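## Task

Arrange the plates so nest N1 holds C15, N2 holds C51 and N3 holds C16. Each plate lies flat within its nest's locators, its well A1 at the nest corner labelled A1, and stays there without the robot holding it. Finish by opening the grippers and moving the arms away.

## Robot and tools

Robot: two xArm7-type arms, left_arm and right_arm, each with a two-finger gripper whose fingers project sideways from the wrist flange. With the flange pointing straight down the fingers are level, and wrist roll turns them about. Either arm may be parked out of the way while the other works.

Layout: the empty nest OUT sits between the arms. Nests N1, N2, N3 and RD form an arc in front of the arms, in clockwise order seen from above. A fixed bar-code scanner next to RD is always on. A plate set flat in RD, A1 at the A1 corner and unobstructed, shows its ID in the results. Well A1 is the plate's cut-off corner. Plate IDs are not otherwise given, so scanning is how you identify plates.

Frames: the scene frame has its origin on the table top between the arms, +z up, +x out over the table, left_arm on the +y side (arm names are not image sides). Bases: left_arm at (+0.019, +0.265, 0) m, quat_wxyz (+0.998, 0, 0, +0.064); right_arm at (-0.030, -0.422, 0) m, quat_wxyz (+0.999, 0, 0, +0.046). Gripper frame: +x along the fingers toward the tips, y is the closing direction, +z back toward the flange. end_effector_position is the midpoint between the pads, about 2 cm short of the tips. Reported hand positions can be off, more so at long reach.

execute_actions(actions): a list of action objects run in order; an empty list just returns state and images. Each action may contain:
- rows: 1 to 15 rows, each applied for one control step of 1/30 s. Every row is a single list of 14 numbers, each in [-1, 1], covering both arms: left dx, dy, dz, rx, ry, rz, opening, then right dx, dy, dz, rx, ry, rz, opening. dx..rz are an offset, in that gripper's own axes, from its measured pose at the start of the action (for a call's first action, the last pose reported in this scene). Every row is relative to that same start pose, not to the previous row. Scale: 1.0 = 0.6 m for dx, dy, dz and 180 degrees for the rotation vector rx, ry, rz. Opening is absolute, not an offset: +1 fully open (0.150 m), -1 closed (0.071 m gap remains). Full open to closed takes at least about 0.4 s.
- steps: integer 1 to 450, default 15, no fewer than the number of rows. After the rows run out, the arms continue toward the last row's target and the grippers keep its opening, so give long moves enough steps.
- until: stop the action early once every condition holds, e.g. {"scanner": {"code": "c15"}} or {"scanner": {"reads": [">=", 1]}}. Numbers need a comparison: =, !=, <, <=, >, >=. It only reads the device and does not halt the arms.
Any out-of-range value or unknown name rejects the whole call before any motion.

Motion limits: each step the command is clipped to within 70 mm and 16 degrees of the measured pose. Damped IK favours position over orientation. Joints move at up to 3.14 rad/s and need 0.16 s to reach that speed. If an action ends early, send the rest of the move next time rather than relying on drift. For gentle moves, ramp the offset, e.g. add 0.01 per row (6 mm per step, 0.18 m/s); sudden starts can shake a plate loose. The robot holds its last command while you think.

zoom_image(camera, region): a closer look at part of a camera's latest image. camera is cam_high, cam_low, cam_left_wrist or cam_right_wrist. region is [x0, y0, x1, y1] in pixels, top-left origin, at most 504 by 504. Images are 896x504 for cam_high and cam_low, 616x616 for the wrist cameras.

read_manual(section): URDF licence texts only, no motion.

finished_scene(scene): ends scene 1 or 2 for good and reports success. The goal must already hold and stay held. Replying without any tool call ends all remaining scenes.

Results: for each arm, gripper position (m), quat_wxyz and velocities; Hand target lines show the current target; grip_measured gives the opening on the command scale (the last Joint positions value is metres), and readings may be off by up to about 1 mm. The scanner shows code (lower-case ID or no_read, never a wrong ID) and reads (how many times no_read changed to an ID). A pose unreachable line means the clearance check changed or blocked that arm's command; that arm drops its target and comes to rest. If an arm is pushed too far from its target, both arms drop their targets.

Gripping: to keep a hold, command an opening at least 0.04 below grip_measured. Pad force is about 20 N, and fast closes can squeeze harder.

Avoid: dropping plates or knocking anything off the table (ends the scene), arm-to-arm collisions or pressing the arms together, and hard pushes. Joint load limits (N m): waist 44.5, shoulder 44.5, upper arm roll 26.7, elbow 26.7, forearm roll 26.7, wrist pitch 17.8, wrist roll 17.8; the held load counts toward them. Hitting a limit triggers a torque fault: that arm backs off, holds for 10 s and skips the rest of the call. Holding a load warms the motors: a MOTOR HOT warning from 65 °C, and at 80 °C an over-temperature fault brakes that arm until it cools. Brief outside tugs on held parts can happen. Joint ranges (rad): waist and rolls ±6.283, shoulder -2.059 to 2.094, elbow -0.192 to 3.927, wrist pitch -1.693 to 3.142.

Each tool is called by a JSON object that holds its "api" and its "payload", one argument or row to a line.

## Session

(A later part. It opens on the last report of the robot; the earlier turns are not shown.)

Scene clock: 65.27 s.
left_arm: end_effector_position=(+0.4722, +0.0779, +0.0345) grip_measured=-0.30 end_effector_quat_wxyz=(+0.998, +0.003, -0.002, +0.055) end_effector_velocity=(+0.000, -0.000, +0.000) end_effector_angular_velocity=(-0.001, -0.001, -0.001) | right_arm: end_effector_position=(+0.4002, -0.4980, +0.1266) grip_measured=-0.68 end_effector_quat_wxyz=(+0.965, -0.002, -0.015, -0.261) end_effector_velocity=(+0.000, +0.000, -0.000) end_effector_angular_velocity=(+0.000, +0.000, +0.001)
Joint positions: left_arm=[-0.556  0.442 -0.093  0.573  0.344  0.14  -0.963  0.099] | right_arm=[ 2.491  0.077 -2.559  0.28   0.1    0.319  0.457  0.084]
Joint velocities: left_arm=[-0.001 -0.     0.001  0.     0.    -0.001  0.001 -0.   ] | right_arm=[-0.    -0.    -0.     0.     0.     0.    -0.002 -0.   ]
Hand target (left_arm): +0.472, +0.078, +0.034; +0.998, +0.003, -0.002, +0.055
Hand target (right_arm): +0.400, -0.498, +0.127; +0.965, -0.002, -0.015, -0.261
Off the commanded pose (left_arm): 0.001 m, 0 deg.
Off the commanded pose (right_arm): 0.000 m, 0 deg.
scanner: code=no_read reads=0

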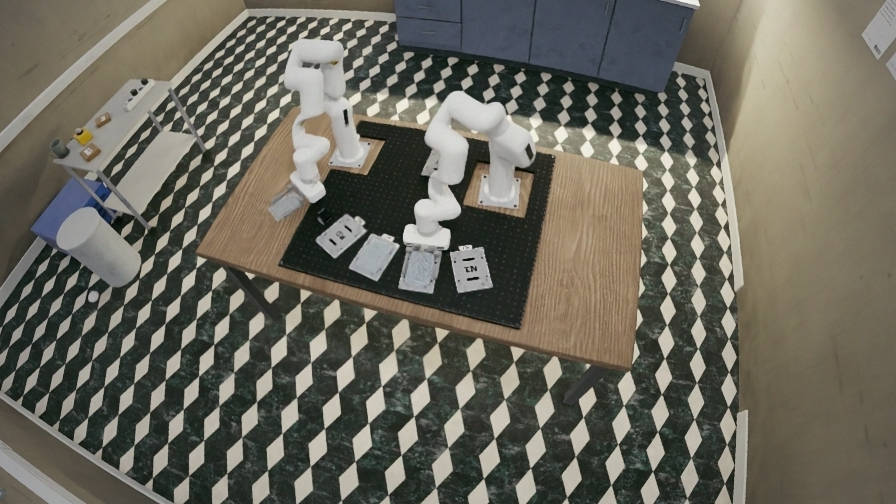

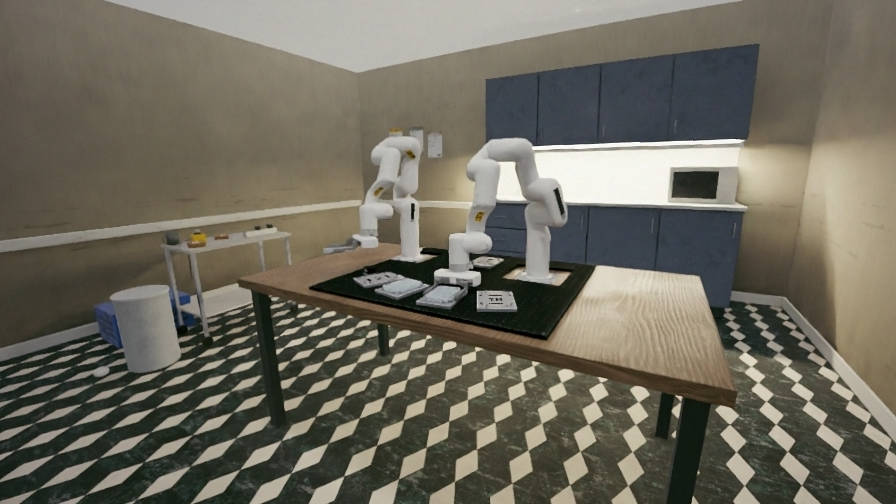

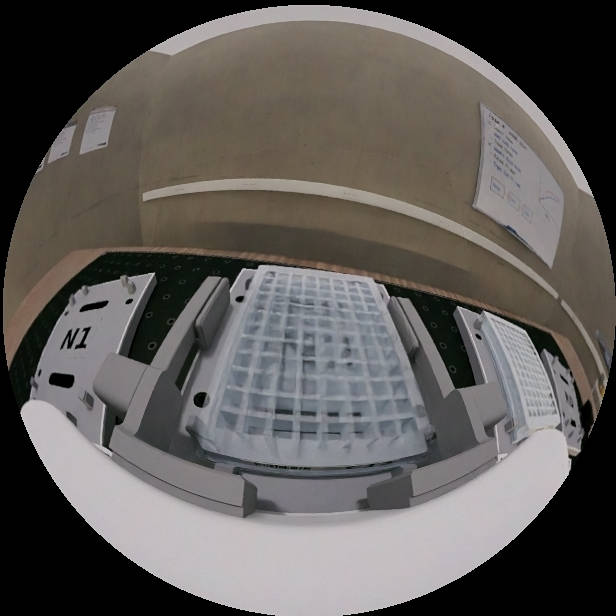

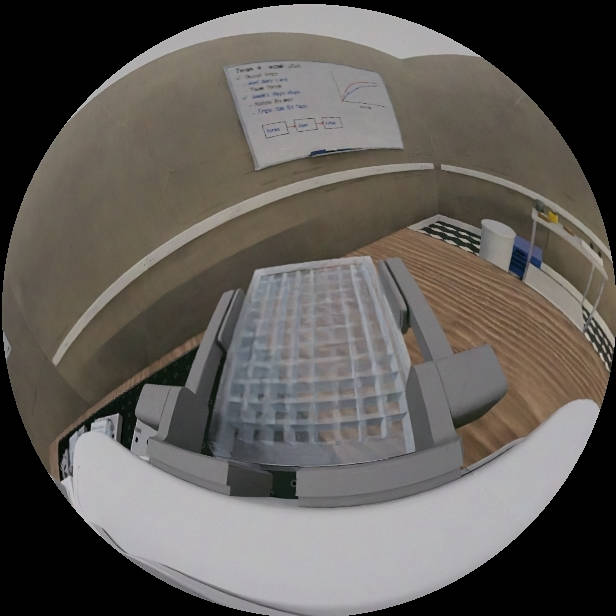

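{"api": "execute_actions", "payload": {
  "actions": [
    {"rows": [[0.001,-0.002,0,0,0,0,-0.3,0,0,0,0,0,0,-0.85],[0.003,-0.004,0,0,0,0,-0.3,0,0,0,0,0,0,-0.85],[0.005,-0.006,0,0,0,0,-0.3,0,0,0,0,0,0,-0.85],[0.006,-0.008,0,0,0,0,-0.3,0,0,0,0,0,0,-0.85]], "steps": 16}
  ]
}}

{"api": "zoom_image", "payload": {
  "camera": "cam_left_wrist",
  "region": [170, 280, 450, 520]
}}

Scene clock: 66.03 s.
left_arm: end_effector_position=(+0.4763, +0.0735, +0.0346) grip_measured=-0.30 end_effector_quat_wxyz=(+0.998, +0.003, -0.002, +0.055) end_effector_velocity=(-0.000, -0.000, +0.000) end_effector_angular_velocity=(-0.000, -0.000, +0.000) | right_arm: end_effector_position=(+0.4002, -0.4980, +0.1266) grip_measured=-0.68 end_effector_quat_wxyz=(+0.965, -0.002, -0.015, -0.261) end_effector_velocity=(+0.000, +0.000, +0.000) end_effector_angular_velocity=(-0.000, -0.000, +0.001)
Joint positions: left_arm=[-0.556  0.451 -0.099  0.593  0.339  0.152 -0.963  0.099] | right_arm=[ 2.491  0.077 -2.559  0.28   0.1    0.319  0.457  0.084]
Joint velocities: left_arm=[-0.001  0.     0.     0.    -0.001 -0.    -0.     0.   ] | right_arm=[ 0.    -0.001 -0.     0.    -0.001 -0.001  0.    -0.   ]
Hand target (left_arm): +0.476, +0.074, +0.035; +0.998, +0.003, -0.002, +0.055
Hand target (right_arm): +0.400, -0.498, +0.127; +0.965, -0.002, -0.015, -0.261
Off the commanded pose (left_arm): 0.000 m, 0 deg.
Off the commanded pose (right_arm): 0.000 m, 0 deg.
scanner: code=no_read reads=0

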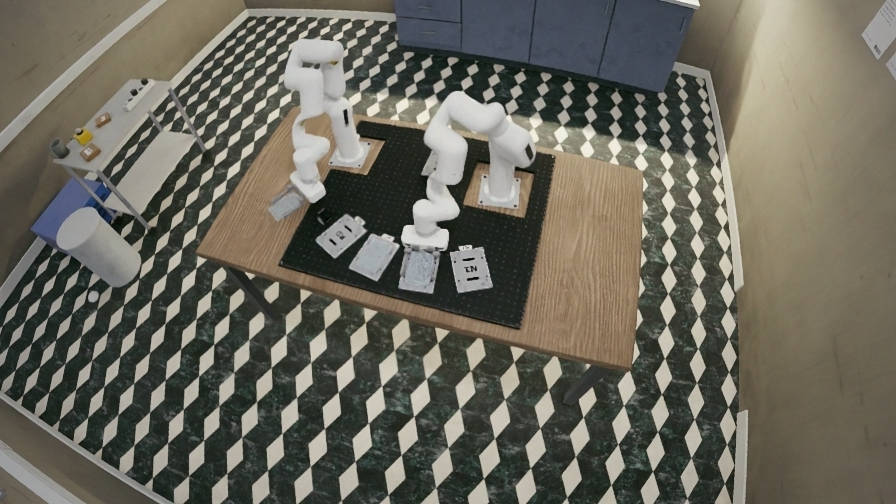

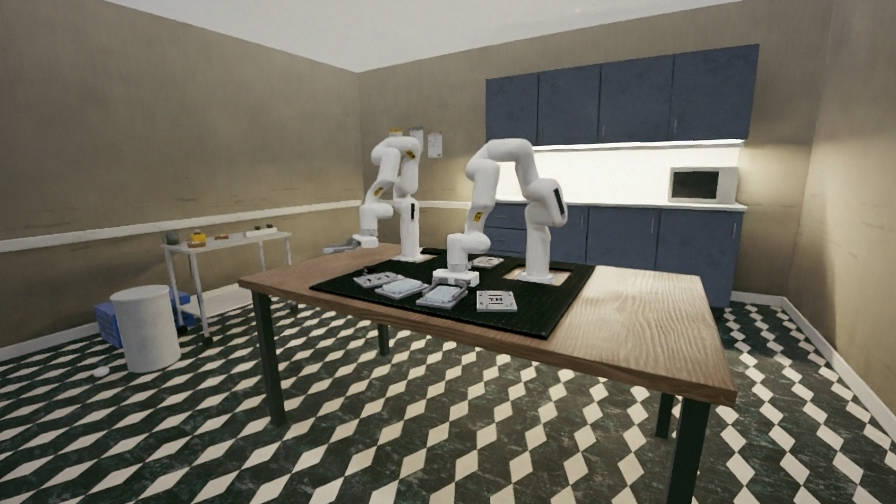

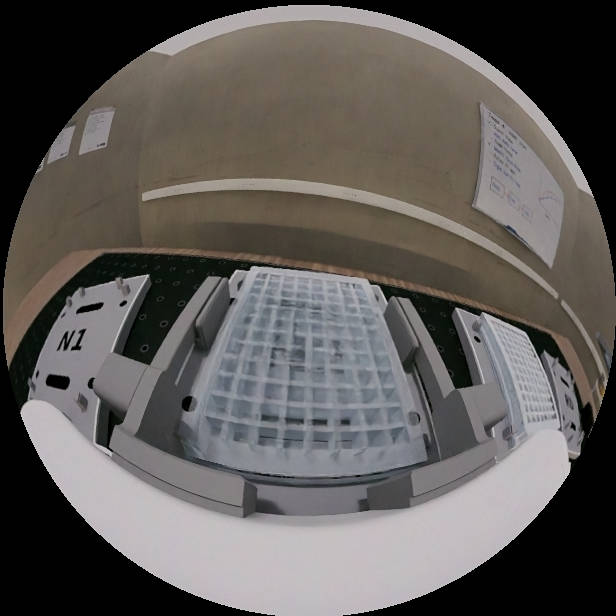

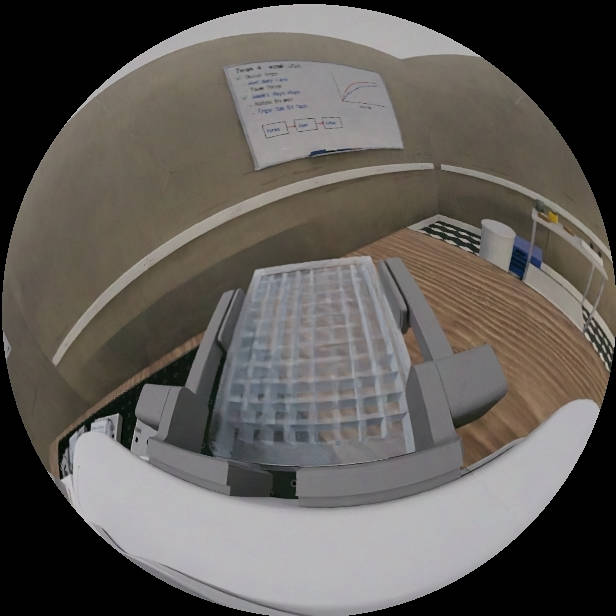

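Region (170, 280, 450, 520) of cam_left_wrist's 616x616 image, scaled by 1.800, with more detail than that image has; it fills the top 432 rows of this view, and the rest is white.

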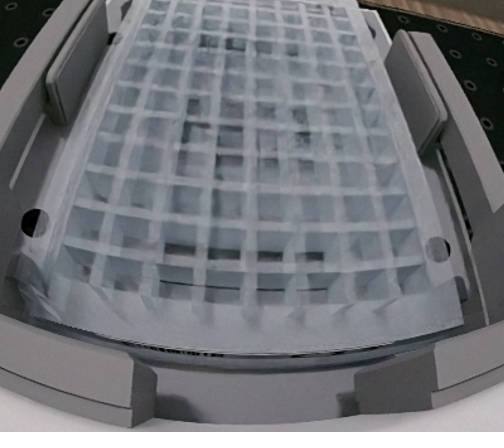

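{"api": "execute_actions", "payload": {
  "actions": [
    {"rows": [[0,0,-0.001,0,0,0,-0.38,0,0,0,0,0,0,-0.85],[0,0,-0.001,0,0,0,-0.45,0,0,0,0,0,0,-0.85],[0,0,-0.001,0,0,0,-0.5,0,0,0,0,0,0,-0.85],[0,0,-0.001,0,0,0,-0.55,0,0,0,0,0,0,-0.85],[0,0,-0.001,0,0,0,-0.6,0,0,0,0,0,0,-0.85],[0,0,-0.001,0,0,0,-0.65,0,0,0,0,0,0,-0.85],[0,0,-0.001,0,0,0,-0.72,0,0,0,0,0,0,-0.85],[0,0,-0.001,0,0,0,-0.8,0,0,0,0,0,0,-0.85],[0,0,-0.001,0,0,0,-0.85,0,0,0,0,0,0,-0.85]], "steps": 20}
  ]
}}

{"api": "zoom_image", "payload": {
  "camera": "cam_left_wrist",
  "region": [170, 280, 450, 520]
}}

Scene clock: 66.87 s.
left_arm: end_effector_position=(+0.4765, +0.0733, +0.0343) grip_measured=-0.64 end_effector_quat_wxyz=(+0.999, +0.003, -0.003, +0.055) end_effector_velocity=(-0.000, -0.001, +0.000) end_effector_angular_velocity=(-0.000, -0.000, -0.002) | right_arm: end_effector_position=(+0.4002, -0.4980, +0.1266) grip_measured=-0.68 end_effector_quat_wxyz=(+0.965, -0.002, -0.015, -0.261) end_effector_velocity=(+0.000, -0.000, +0.000) end_effector_angular_velocity=(-0.001, -0.001, +0.000)
Joint positions: left_arm=[-0.558  0.453 -0.097  0.594  0.34   0.15  -0.963  0.085] | right_arm=[ 2.491  0.077 -2.559  0.28   0.1    0.319  0.457  0.084]
Joint velocities: left_arm=[-0.    -0.001 -0.001 -0.     0.001  0.     0.     0.   ] | right_arm=[-0.     0.001 -0.    -0.    -0.001 -0.     0.001  0.   ]
Hand target (left_arm): +0.476, +0.073, +0.034; +0.998, +0.003, -0.002, +0.055
Hand target (right_arm): +0.400, -0.498, +0.127; +0.965, -0.002, -0.015, -0.261
Off the commanded pose (left_arm): 0.000 m, 0 deg.
Off the commanded pose (right_arm): 0.000 m, 0 deg.
scanner: code=no_read reads=0

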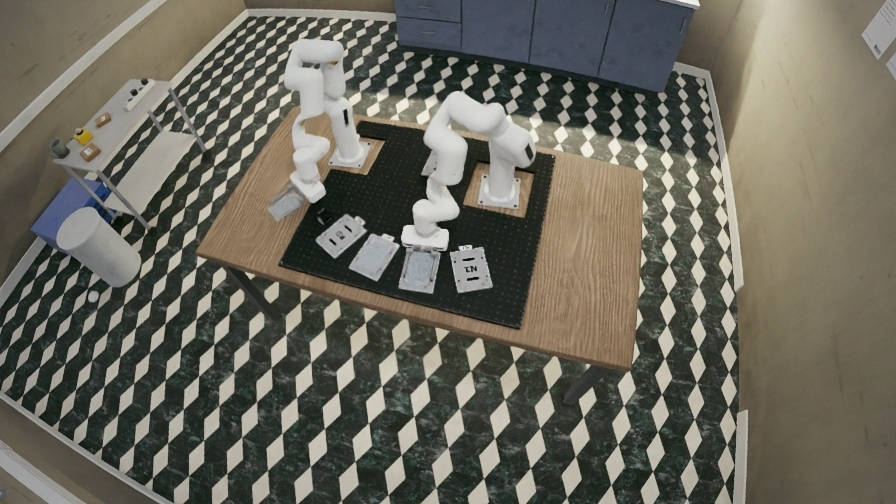

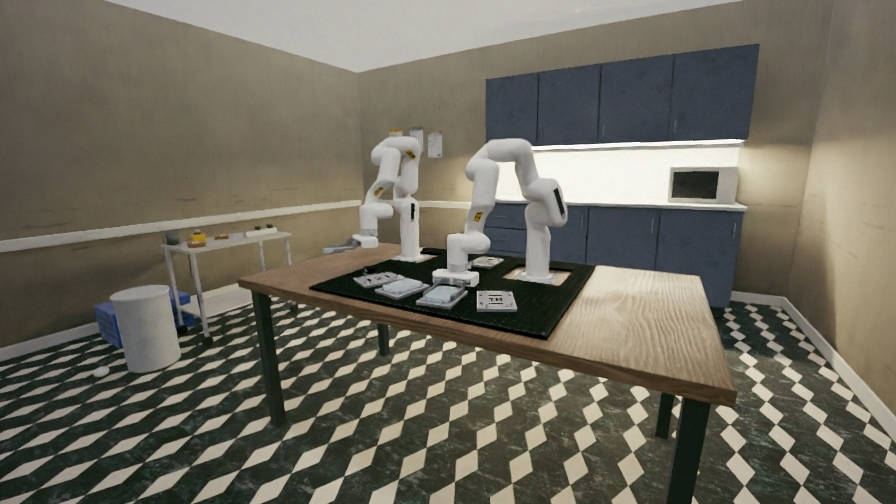

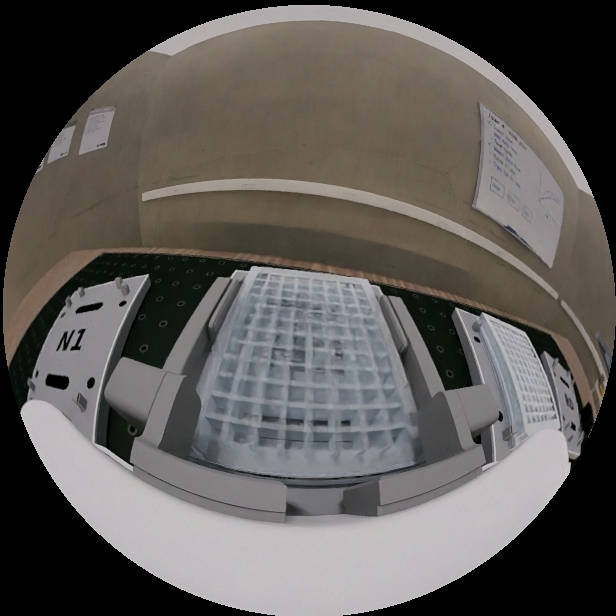

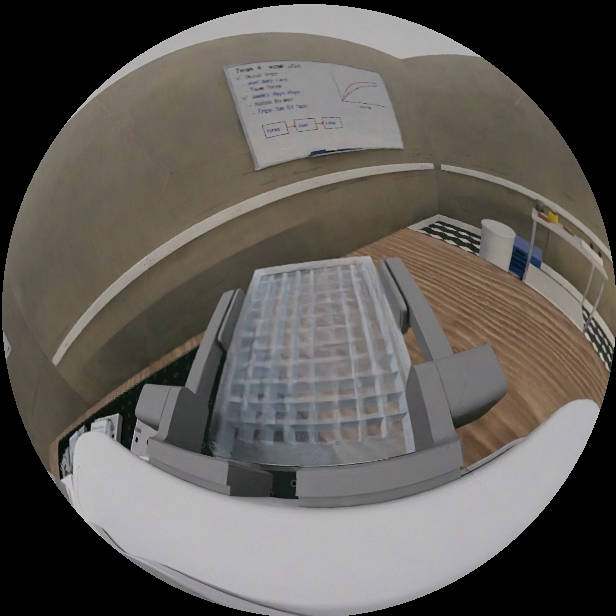

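Region (170, 280, 450, 520) of cam_left_wrist's 616x616 image, scaled by 1.800, with more detail than that image has; it fills the top 432 rows of this view, and the rest is white.

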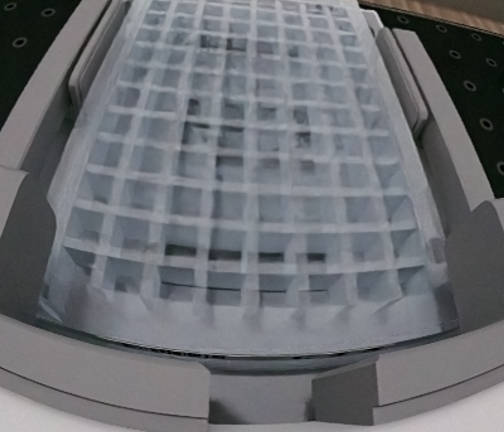

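{"api": "execute_actions", "payload": {
  "actions": [
    {"rows": [[0,0,0.003,0,0,0,-0.85,0,0,0,0,0,0,-0.85],[0,0,0.007,0,0,0,-0.85,0,0,0,0,0,0,-0.85],[0,0,0.012,0,0,0,-0.85,0,0,0,0,0,0,-0.85],[0,0,0.017,0,0,0,-0.85,0,0,0,0,0,0,-0.85],[0,0,0.02,0,0,0,-0.85,0,0,0,0,0,0,-0.85]], "steps": 16}
  ]
}}

{"api": "zoom_image", "payload": {
  "camera": "cam_left_wrist",
  "region": [150, 250, 470, 530]
}}

Scene clock: 67.53 s.
left_arm: end_effector_position=(+0.4761, +0.0734, +0.0458) grip_measured=-0.64 end_effector_quat_wxyz=(+0.998, +0.003, -0.002, +0.055) end_effector_velocity=(+0.002, -0.002, +0.003) end_effector_angular_velocity=(-0.004, -0.006, -0.003) | right_arm: end_effector_position=(+0.4002, -0.4980, +0.1266) grip_measured=-0.68 end_effector_quat_wxyz=(+0.965, -0.002, -0.015, -0.261) end_effector_velocity=(-0.000, +0.000, -0.001) end_effector_angular_velocity=(+0.000, +0.002, +0.003)
Joint positions: left_arm=[-0.533  0.409 -0.127  0.581  0.322  0.183 -0.948  0.085] | right_arm=[ 2.491  0.077 -2.559  0.28   0.1    0.319  0.457  0.084]
Joint velocities: left_arm=[ 0.    -0.003 -0.002  0.004  0.    -0.001  0.001  0.   ] | right_arm=[ 0.    -0.001 -0.    -0.001 -0.002  0.    -0.001 -0.   ]
Hand target (left_arm): +0.476, +0.073, +0.046; +0.999, +0.003, -0.003, +0.055
Hand target (right_arm): +0.400, -0.498, +0.127; +0.965, -0.002, -0.015, -0.261
Off the commanded pose (left_arm): 0.001 m, 0 deg.
Off the commanded pose (right_arm): 0.000 m, 0 deg.
scanner: code=no_read reads=0

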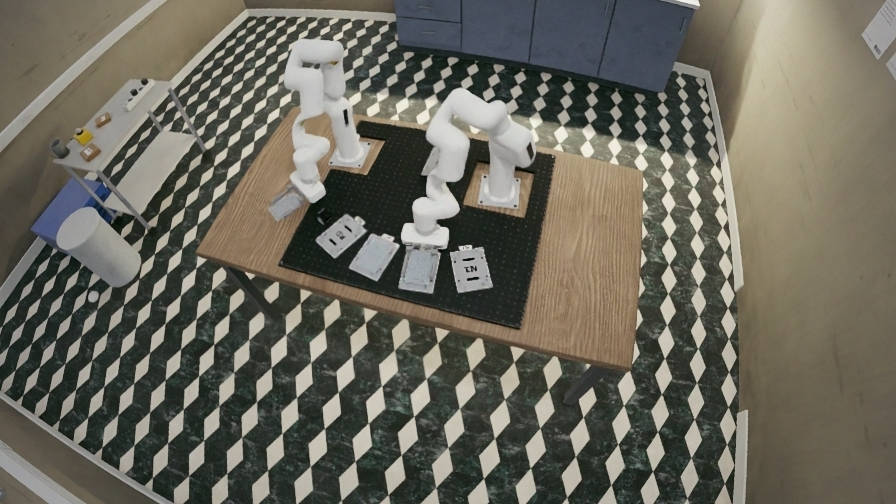

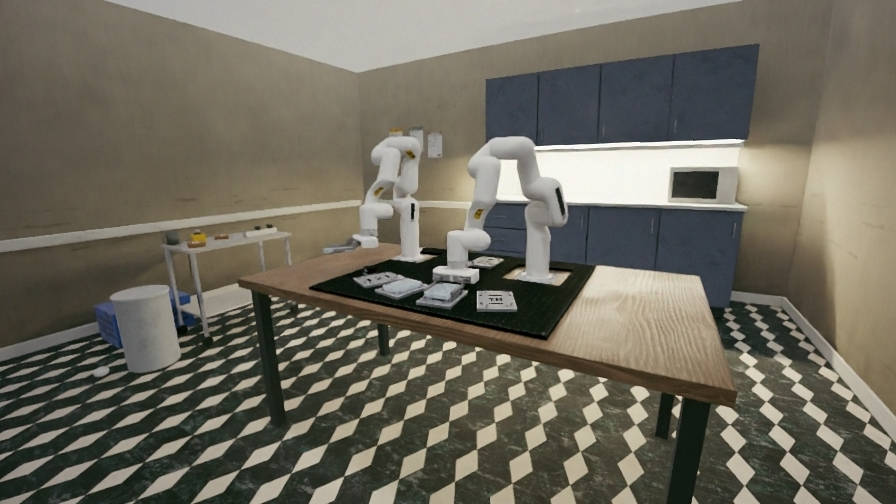

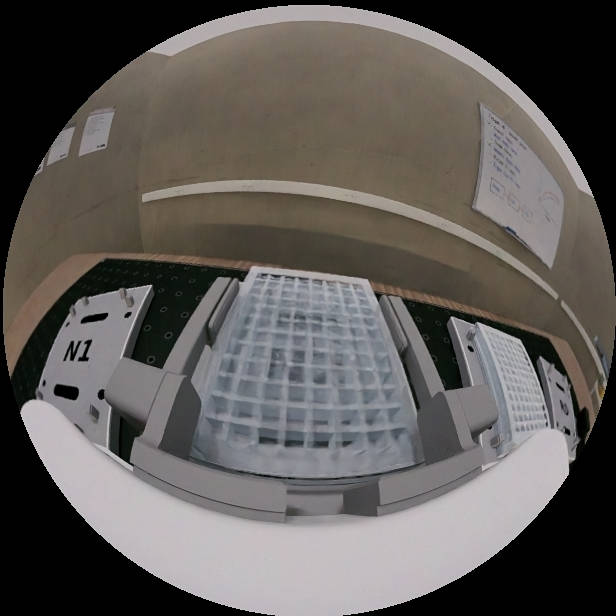

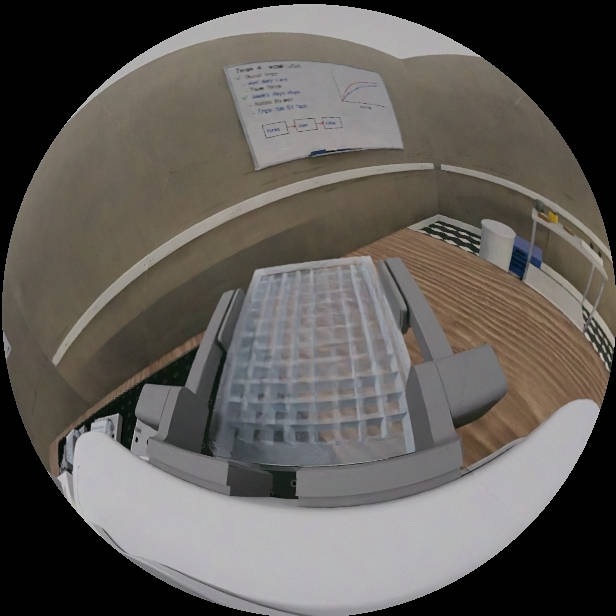

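Region (150, 250, 470, 530) of cam_left_wrist's 616x616 image, scaled by 1.575, with more detail than that image has; it fills the top 441 rows of this view, and the rest is white.

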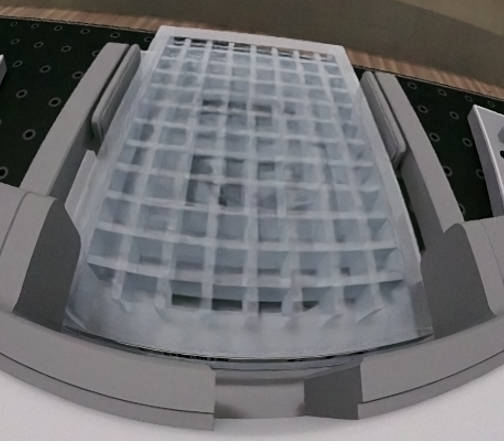

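{"api": "execute_actions", "payload": {
  "actions": [
    {"rows": [[0,0,0.01,0,0,0,-0.85,0,0,0,0,0,0,-0.85],[0,0.005,0.025,0,0,0.002,-0.85,0,0,0,0,0,0,-0.85],[-0.002,0.015,0.04,0,0,0.006,-0.85,0,0,0,0,0,0,-0.85],[-0.006,0.035,0.055,0,0,0.014,-0.85,0,0,0,0,0,0,-0.85],[-0.01,0.06,0.065,0,0,0.025,-0.85,0,0,0,0,0,0,-0.85],[-0.015,0.09,0.07,0,0,0.037,-0.85,0,0,0,0,0,0,-0.85],[-0.021,0.12,0.07,0,0,0.049,-0.85,0,0,0,0,0,0,-0.85],[-0.026,0.15,0.07,0,0,0.062,-0.85,0,0,0,0,0,0,-0.85],[-0.031,0.18,0.07,0,0,0.074,-0.85,0,0,0,0,0,0,-0.85],[-0.036,0.21,0.07,0,0,0.086,-0.85,0,0,0,0,0,0,-0.85],[-0.041,0.24,0.07,0,0,0.099,-0.85,0,0,0,0,0,0,-0.85],[-0.046,0.265,0.07,0,0,0.109,-0.85,0,0,0,0,0,0,-0.85],[-0.049,0.285,0.07,0,0,0.117,-0.85,0,0,0,0,0,0,-0.85],[-0.051,0.297,0.07,0,0,0.122,-0.85,0,0,0,0,0,0,-0.85],[-0.0519,0.3017,0.07,0,0,0.1239,-0.85,0,0,0,0,0,0,-0.85]], "steps": 32},
    {"rows": [[0,0,-0.006,0,0,0,-0.85,0,0,0,0,0,0,-0.85],[0,0,-0.015,0,0,0,-0.85,0,0,0,0,0,0,-0.85],[0,0,-0.026,0,0,0,-0.85,0,0,0,0,0,0,-0.85],[0,0,-0.038,0,0,0,-0.85,0,0,0,0,0,0,-0.85],[0,0,-0.05,0,0,0,-0.85,0,0,0,0,0,0,-0.85],[0,0,-0.06,0,0,0,-0.85,0,0,0,0,0,0,-0.85],[0,0,-0.066,0,0,0,-0.85,0,0,0,0,0,0,-0.85],[0,0,-0.07,0,0,0,-0.85,0,0,0,0,0,0,-0.85]], "steps": 24}
  ]
}}

{"api": "zoom_image", "payload": {
  "camera": "cam_left_wrist",
  "region": [150, 250, 470, 530]
}}

Scene clock: 69.90 s.
left_arm: end_effector_position=(+0.4250, +0.2493, +0.0462) grip_measured=-0.64 end_effector_quat_wxyz=(+0.969, +0.002, -0.002, +0.247) end_effector_velocity=(-0.000, +0.001, -0.001) end_effector_angular_velocity=(+0.001, +0.001, +0.002) | right_arm: end_effector_position=(+0.4002, -0.4980, +0.1266) grip_measured=-0.68 end_effector_quat_wxyz=(+0.965, -0.002, -0.015, -0.261) end_effector_velocity=(+0.000, +0.000, +0.000) end_effector_angular_velocity=(-0.000, -0.000, +0.001)
Joint positions: left_arm=[-0.407  0.284  0.015  0.294  0.172  0.008 -0.935  0.085] | right_arm=[ 2.491  0.077 -2.559  0.28   0.1    0.319  0.457  0.084]
Joint velocities: left_arm=[-0.001  0.002  0.003  0.     0.    -0.001 -0.001 -0.   ] | right_arm=[ 0.001  0.001 -0.    -0.    -0.     0.     0.001 -0.   ]
Hand target (left_arm): +0.425, +0.249, +0.046; +0.969, +0.002, -0.002, +0.247
Hand target (right_arm): +0.400, -0.498, +0.127; +0.965, -0.002, -0.015, -0.261
Off the commanded pose (left_arm): 0.000 m, 0 deg.
Off the commanded pose (right_arm): 0.000 m, 0 deg.
scanner: code=no_read reads=0

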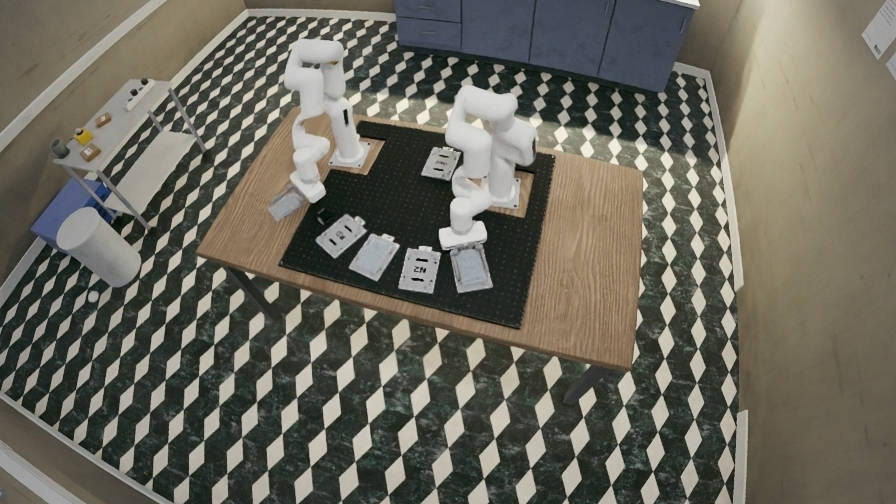

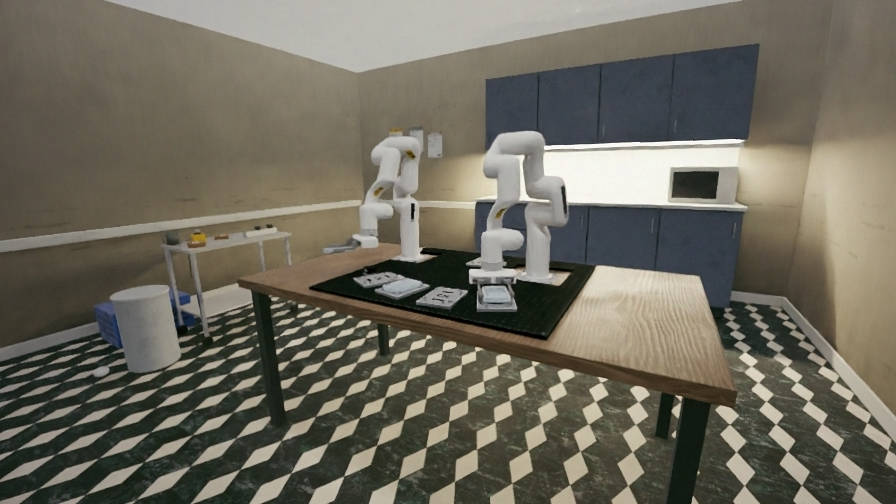

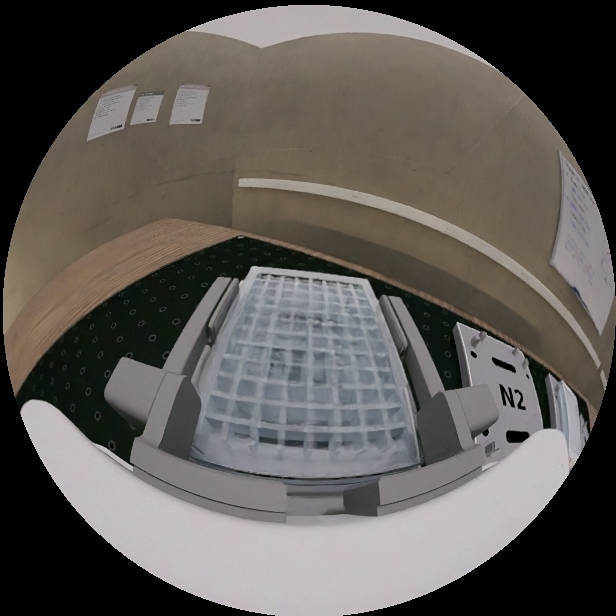

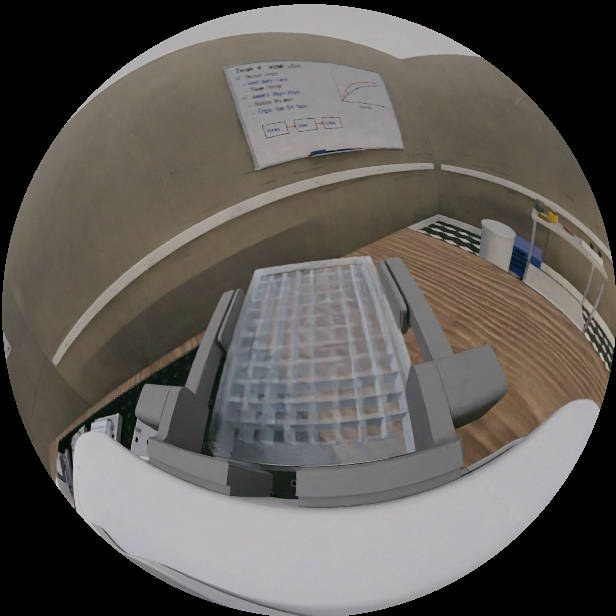

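Region (150, 250, 470, 530) of cam_left_wrist's 616x616 image, scaled by 1.575, with more detail than that image has; it fills the top 441 rows of this view, and the rest is white.

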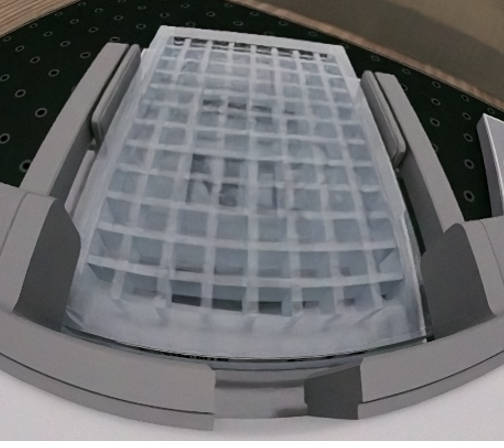

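{"api": "execute_actions", "payload": {
  "actions": [
    {"rows": [[0,0.0006,0,0,0,-0.002,-0.85,0,0,0,0,0,0,-0.85],[0,0.0012,0,0,0,-0.004,-0.85,0,0,0,0,0,0,-0.85],[0,0.0018,0,0,0,-0.006,-0.85,0,0,0,0,0,0,-0.85],[0,0.0025,0,0,0,-0.008,-0.85,0,0,0,0,0,0,-0.85]], "steps": 16}
  ]
}}

{"api": "zoom_image", "payload": {
  "camera": "cam_left_wrist",
  "region": [150, 250, 470, 530]
}}

Scene clock: 70.67 s.
left_arm: end_effector_position=(+0.4243, +0.2505, +0.0462) grip_measured=-0.64 end_effector_quat_wxyz=(+0.972, +0.002, -0.002, +0.234) end_effector_velocity=(-0.000, +0.000, -0.000) end_effector_angular_velocity=(+0.000, +0.000, -0.000) | right_arm: end_effector_position=(+0.4002, -0.4980, +0.1266) grip_measured=-0.68 end_effector_quat_wxyz=(+0.965, -0.002, -0.015, -0.261) end_effector_velocity=(+0.000, +0.000, -0.000) end_effector_angular_velocity=(+0.000, +0.001, +0.001)
Joint positions: left_arm=[-0.394  0.28   0.019  0.283  0.188  0.001 -0.909  0.085] | right_arm=[ 2.491  0.077 -2.559  0.28   0.1    0.319  0.457  0.084]
Joint velocities: left_arm=[ 0.    -0.    -0.    -0.001  0.    -0.     0.     0.   ] | right_arm=[ 0.001 -0.001 -0.     0.    -0.001  0.     0.     0.   ]
Hand target (left_arm): +0.424, +0.251, +0.046; +0.972, +0.002, -0.002, +0.234
Hand target (right_arm): +0.400, -0.498, +0.127; +0.965, -0.002, -0.015, -0.261
Off the commanded pose (left_arm): 0.000 m, 0 deg.
Off the commanded pose (right_arm): 0.000 m, 0 deg.
scanner: code=no_read reads=0

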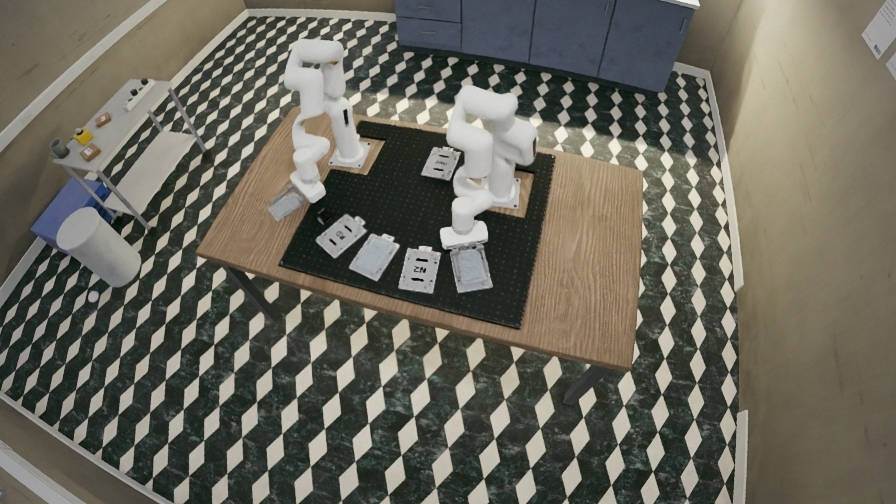

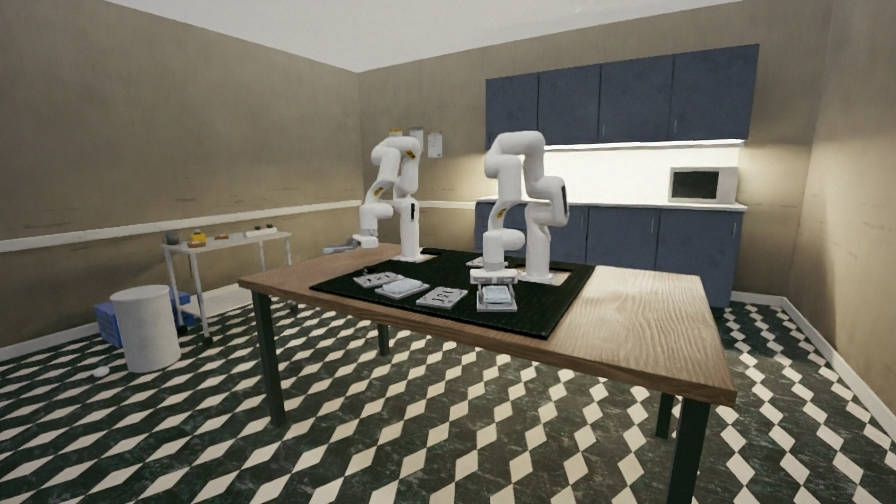

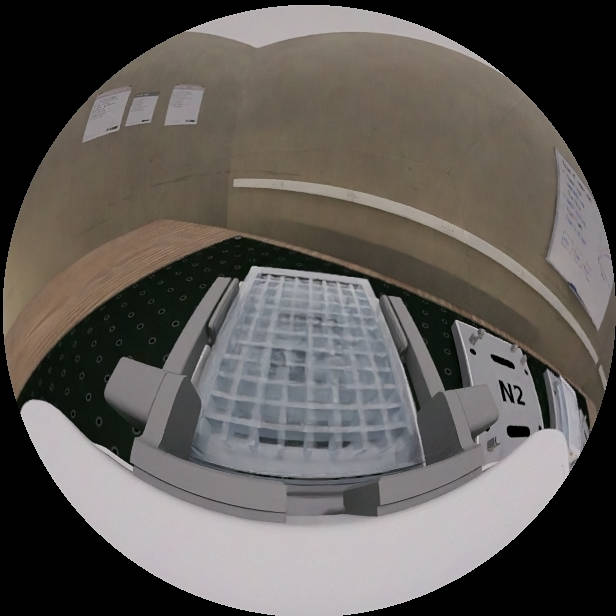

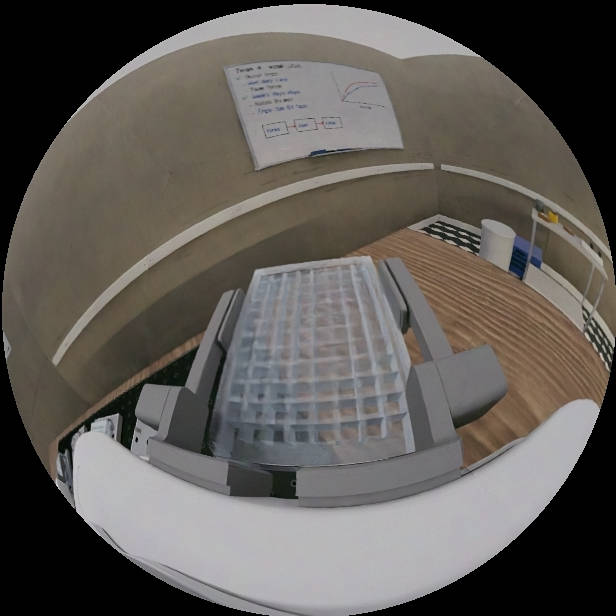

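Region (150, 250, 470, 530) of cam_left_wrist's 616x616 image, scaled by 1.575, with more detail than that image has; it fills the top 441 rows of this view, and the rest is white.

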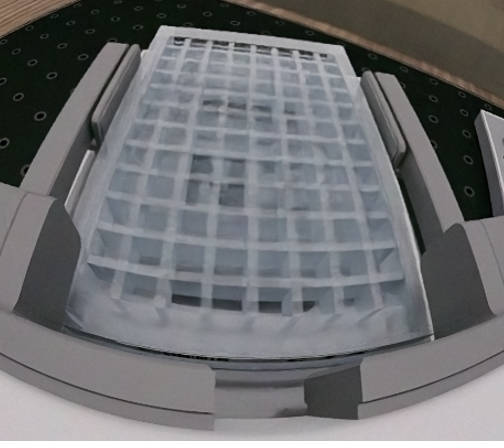

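{"api": "execute_actions", "payload": {
  "actions": []
}}

Scene clock: 71.20 s.
left_arm: end_effector_position=(+0.4243, +0.2506, +0.0462) grip_measured=-0.64 end_effector_quat_wxyz=(+0.972, +0.002, -0.002, +0.234) end_effector_velocity=(-0.000, -0.000, -0.000) end_effector_angular_velocity=(+0.000, +0.000, +0.000) | right_arm: end_effector_position=(+0.4002, -0.4980, +0.1266) grip_measured=-0.68 end_effector_quat_wxyz=(+0.965, -0.002, -0.015, -0.261) end_effector_velocity=(-0.000, +0.000, -0.000) end_effector_angular_velocity=(+0.001, +0.001, -0.001)
Joint positions: left_arm=[-0.394  0.28   0.019  0.283  0.188  0.001 -0.909  0.085] | right_arm=[ 2.491  0.077 -2.559  0.28   0.1    0.319  0.457  0.084]
Joint velocities: left_arm=[-0.001 -0.     0.    -0.     0.     0.    -0.001  0.   ] | right_arm=[ 0.    -0.001 -0.     0.     0.001  0.001  0.     0.   ]
Hand target (left_arm): +0.424, +0.251, +0.046; +0.972, +0.002, -0.002, +0.234
Hand target (right_arm): +0.400, -0.498, +0.127; +0.965, -0.002, -0.015, -0.261
Off the commanded pose (left_arm): 0.000 m, 0 deg.
Off the commanded pose (right_arm): 0.000 m, 0 deg.
scanner: code=no_read reads=0

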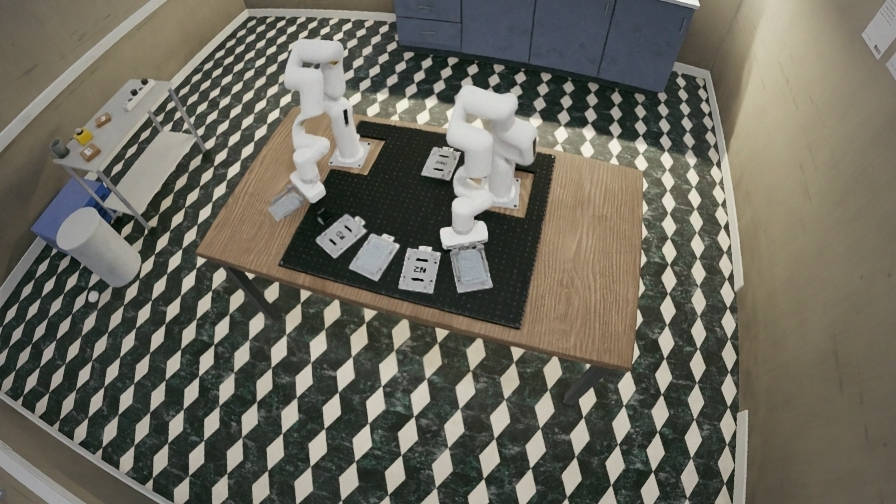

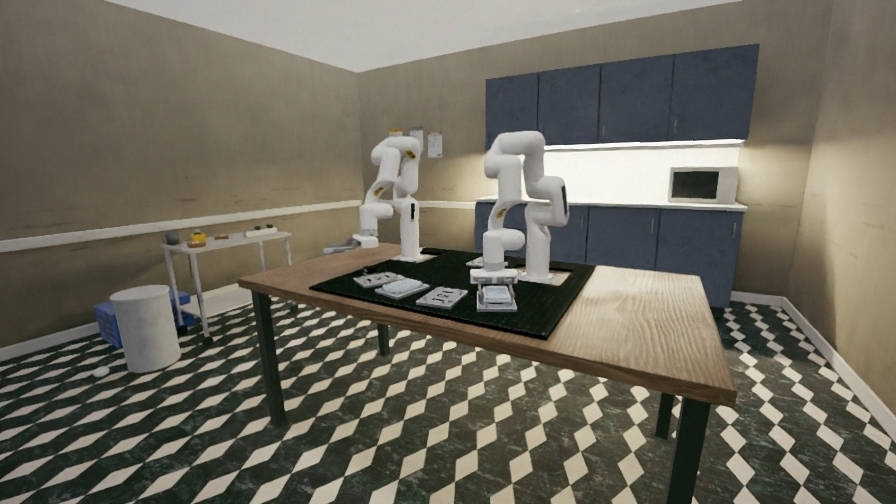

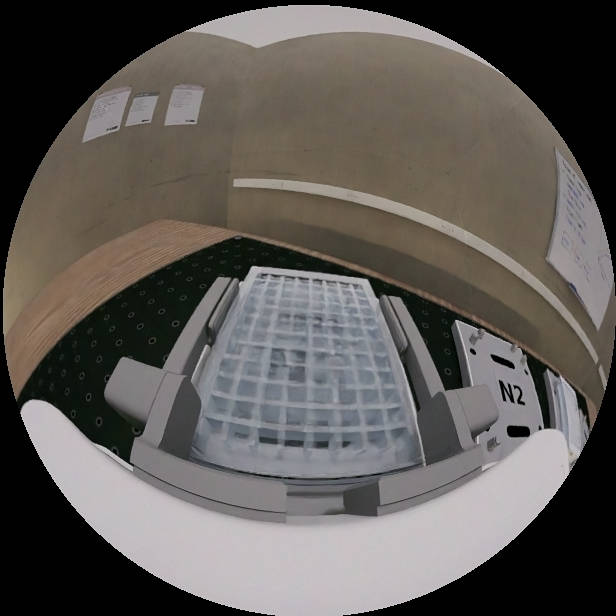

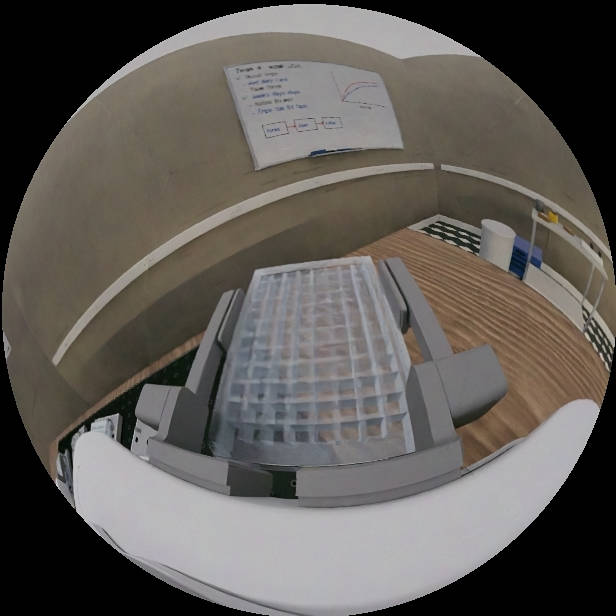

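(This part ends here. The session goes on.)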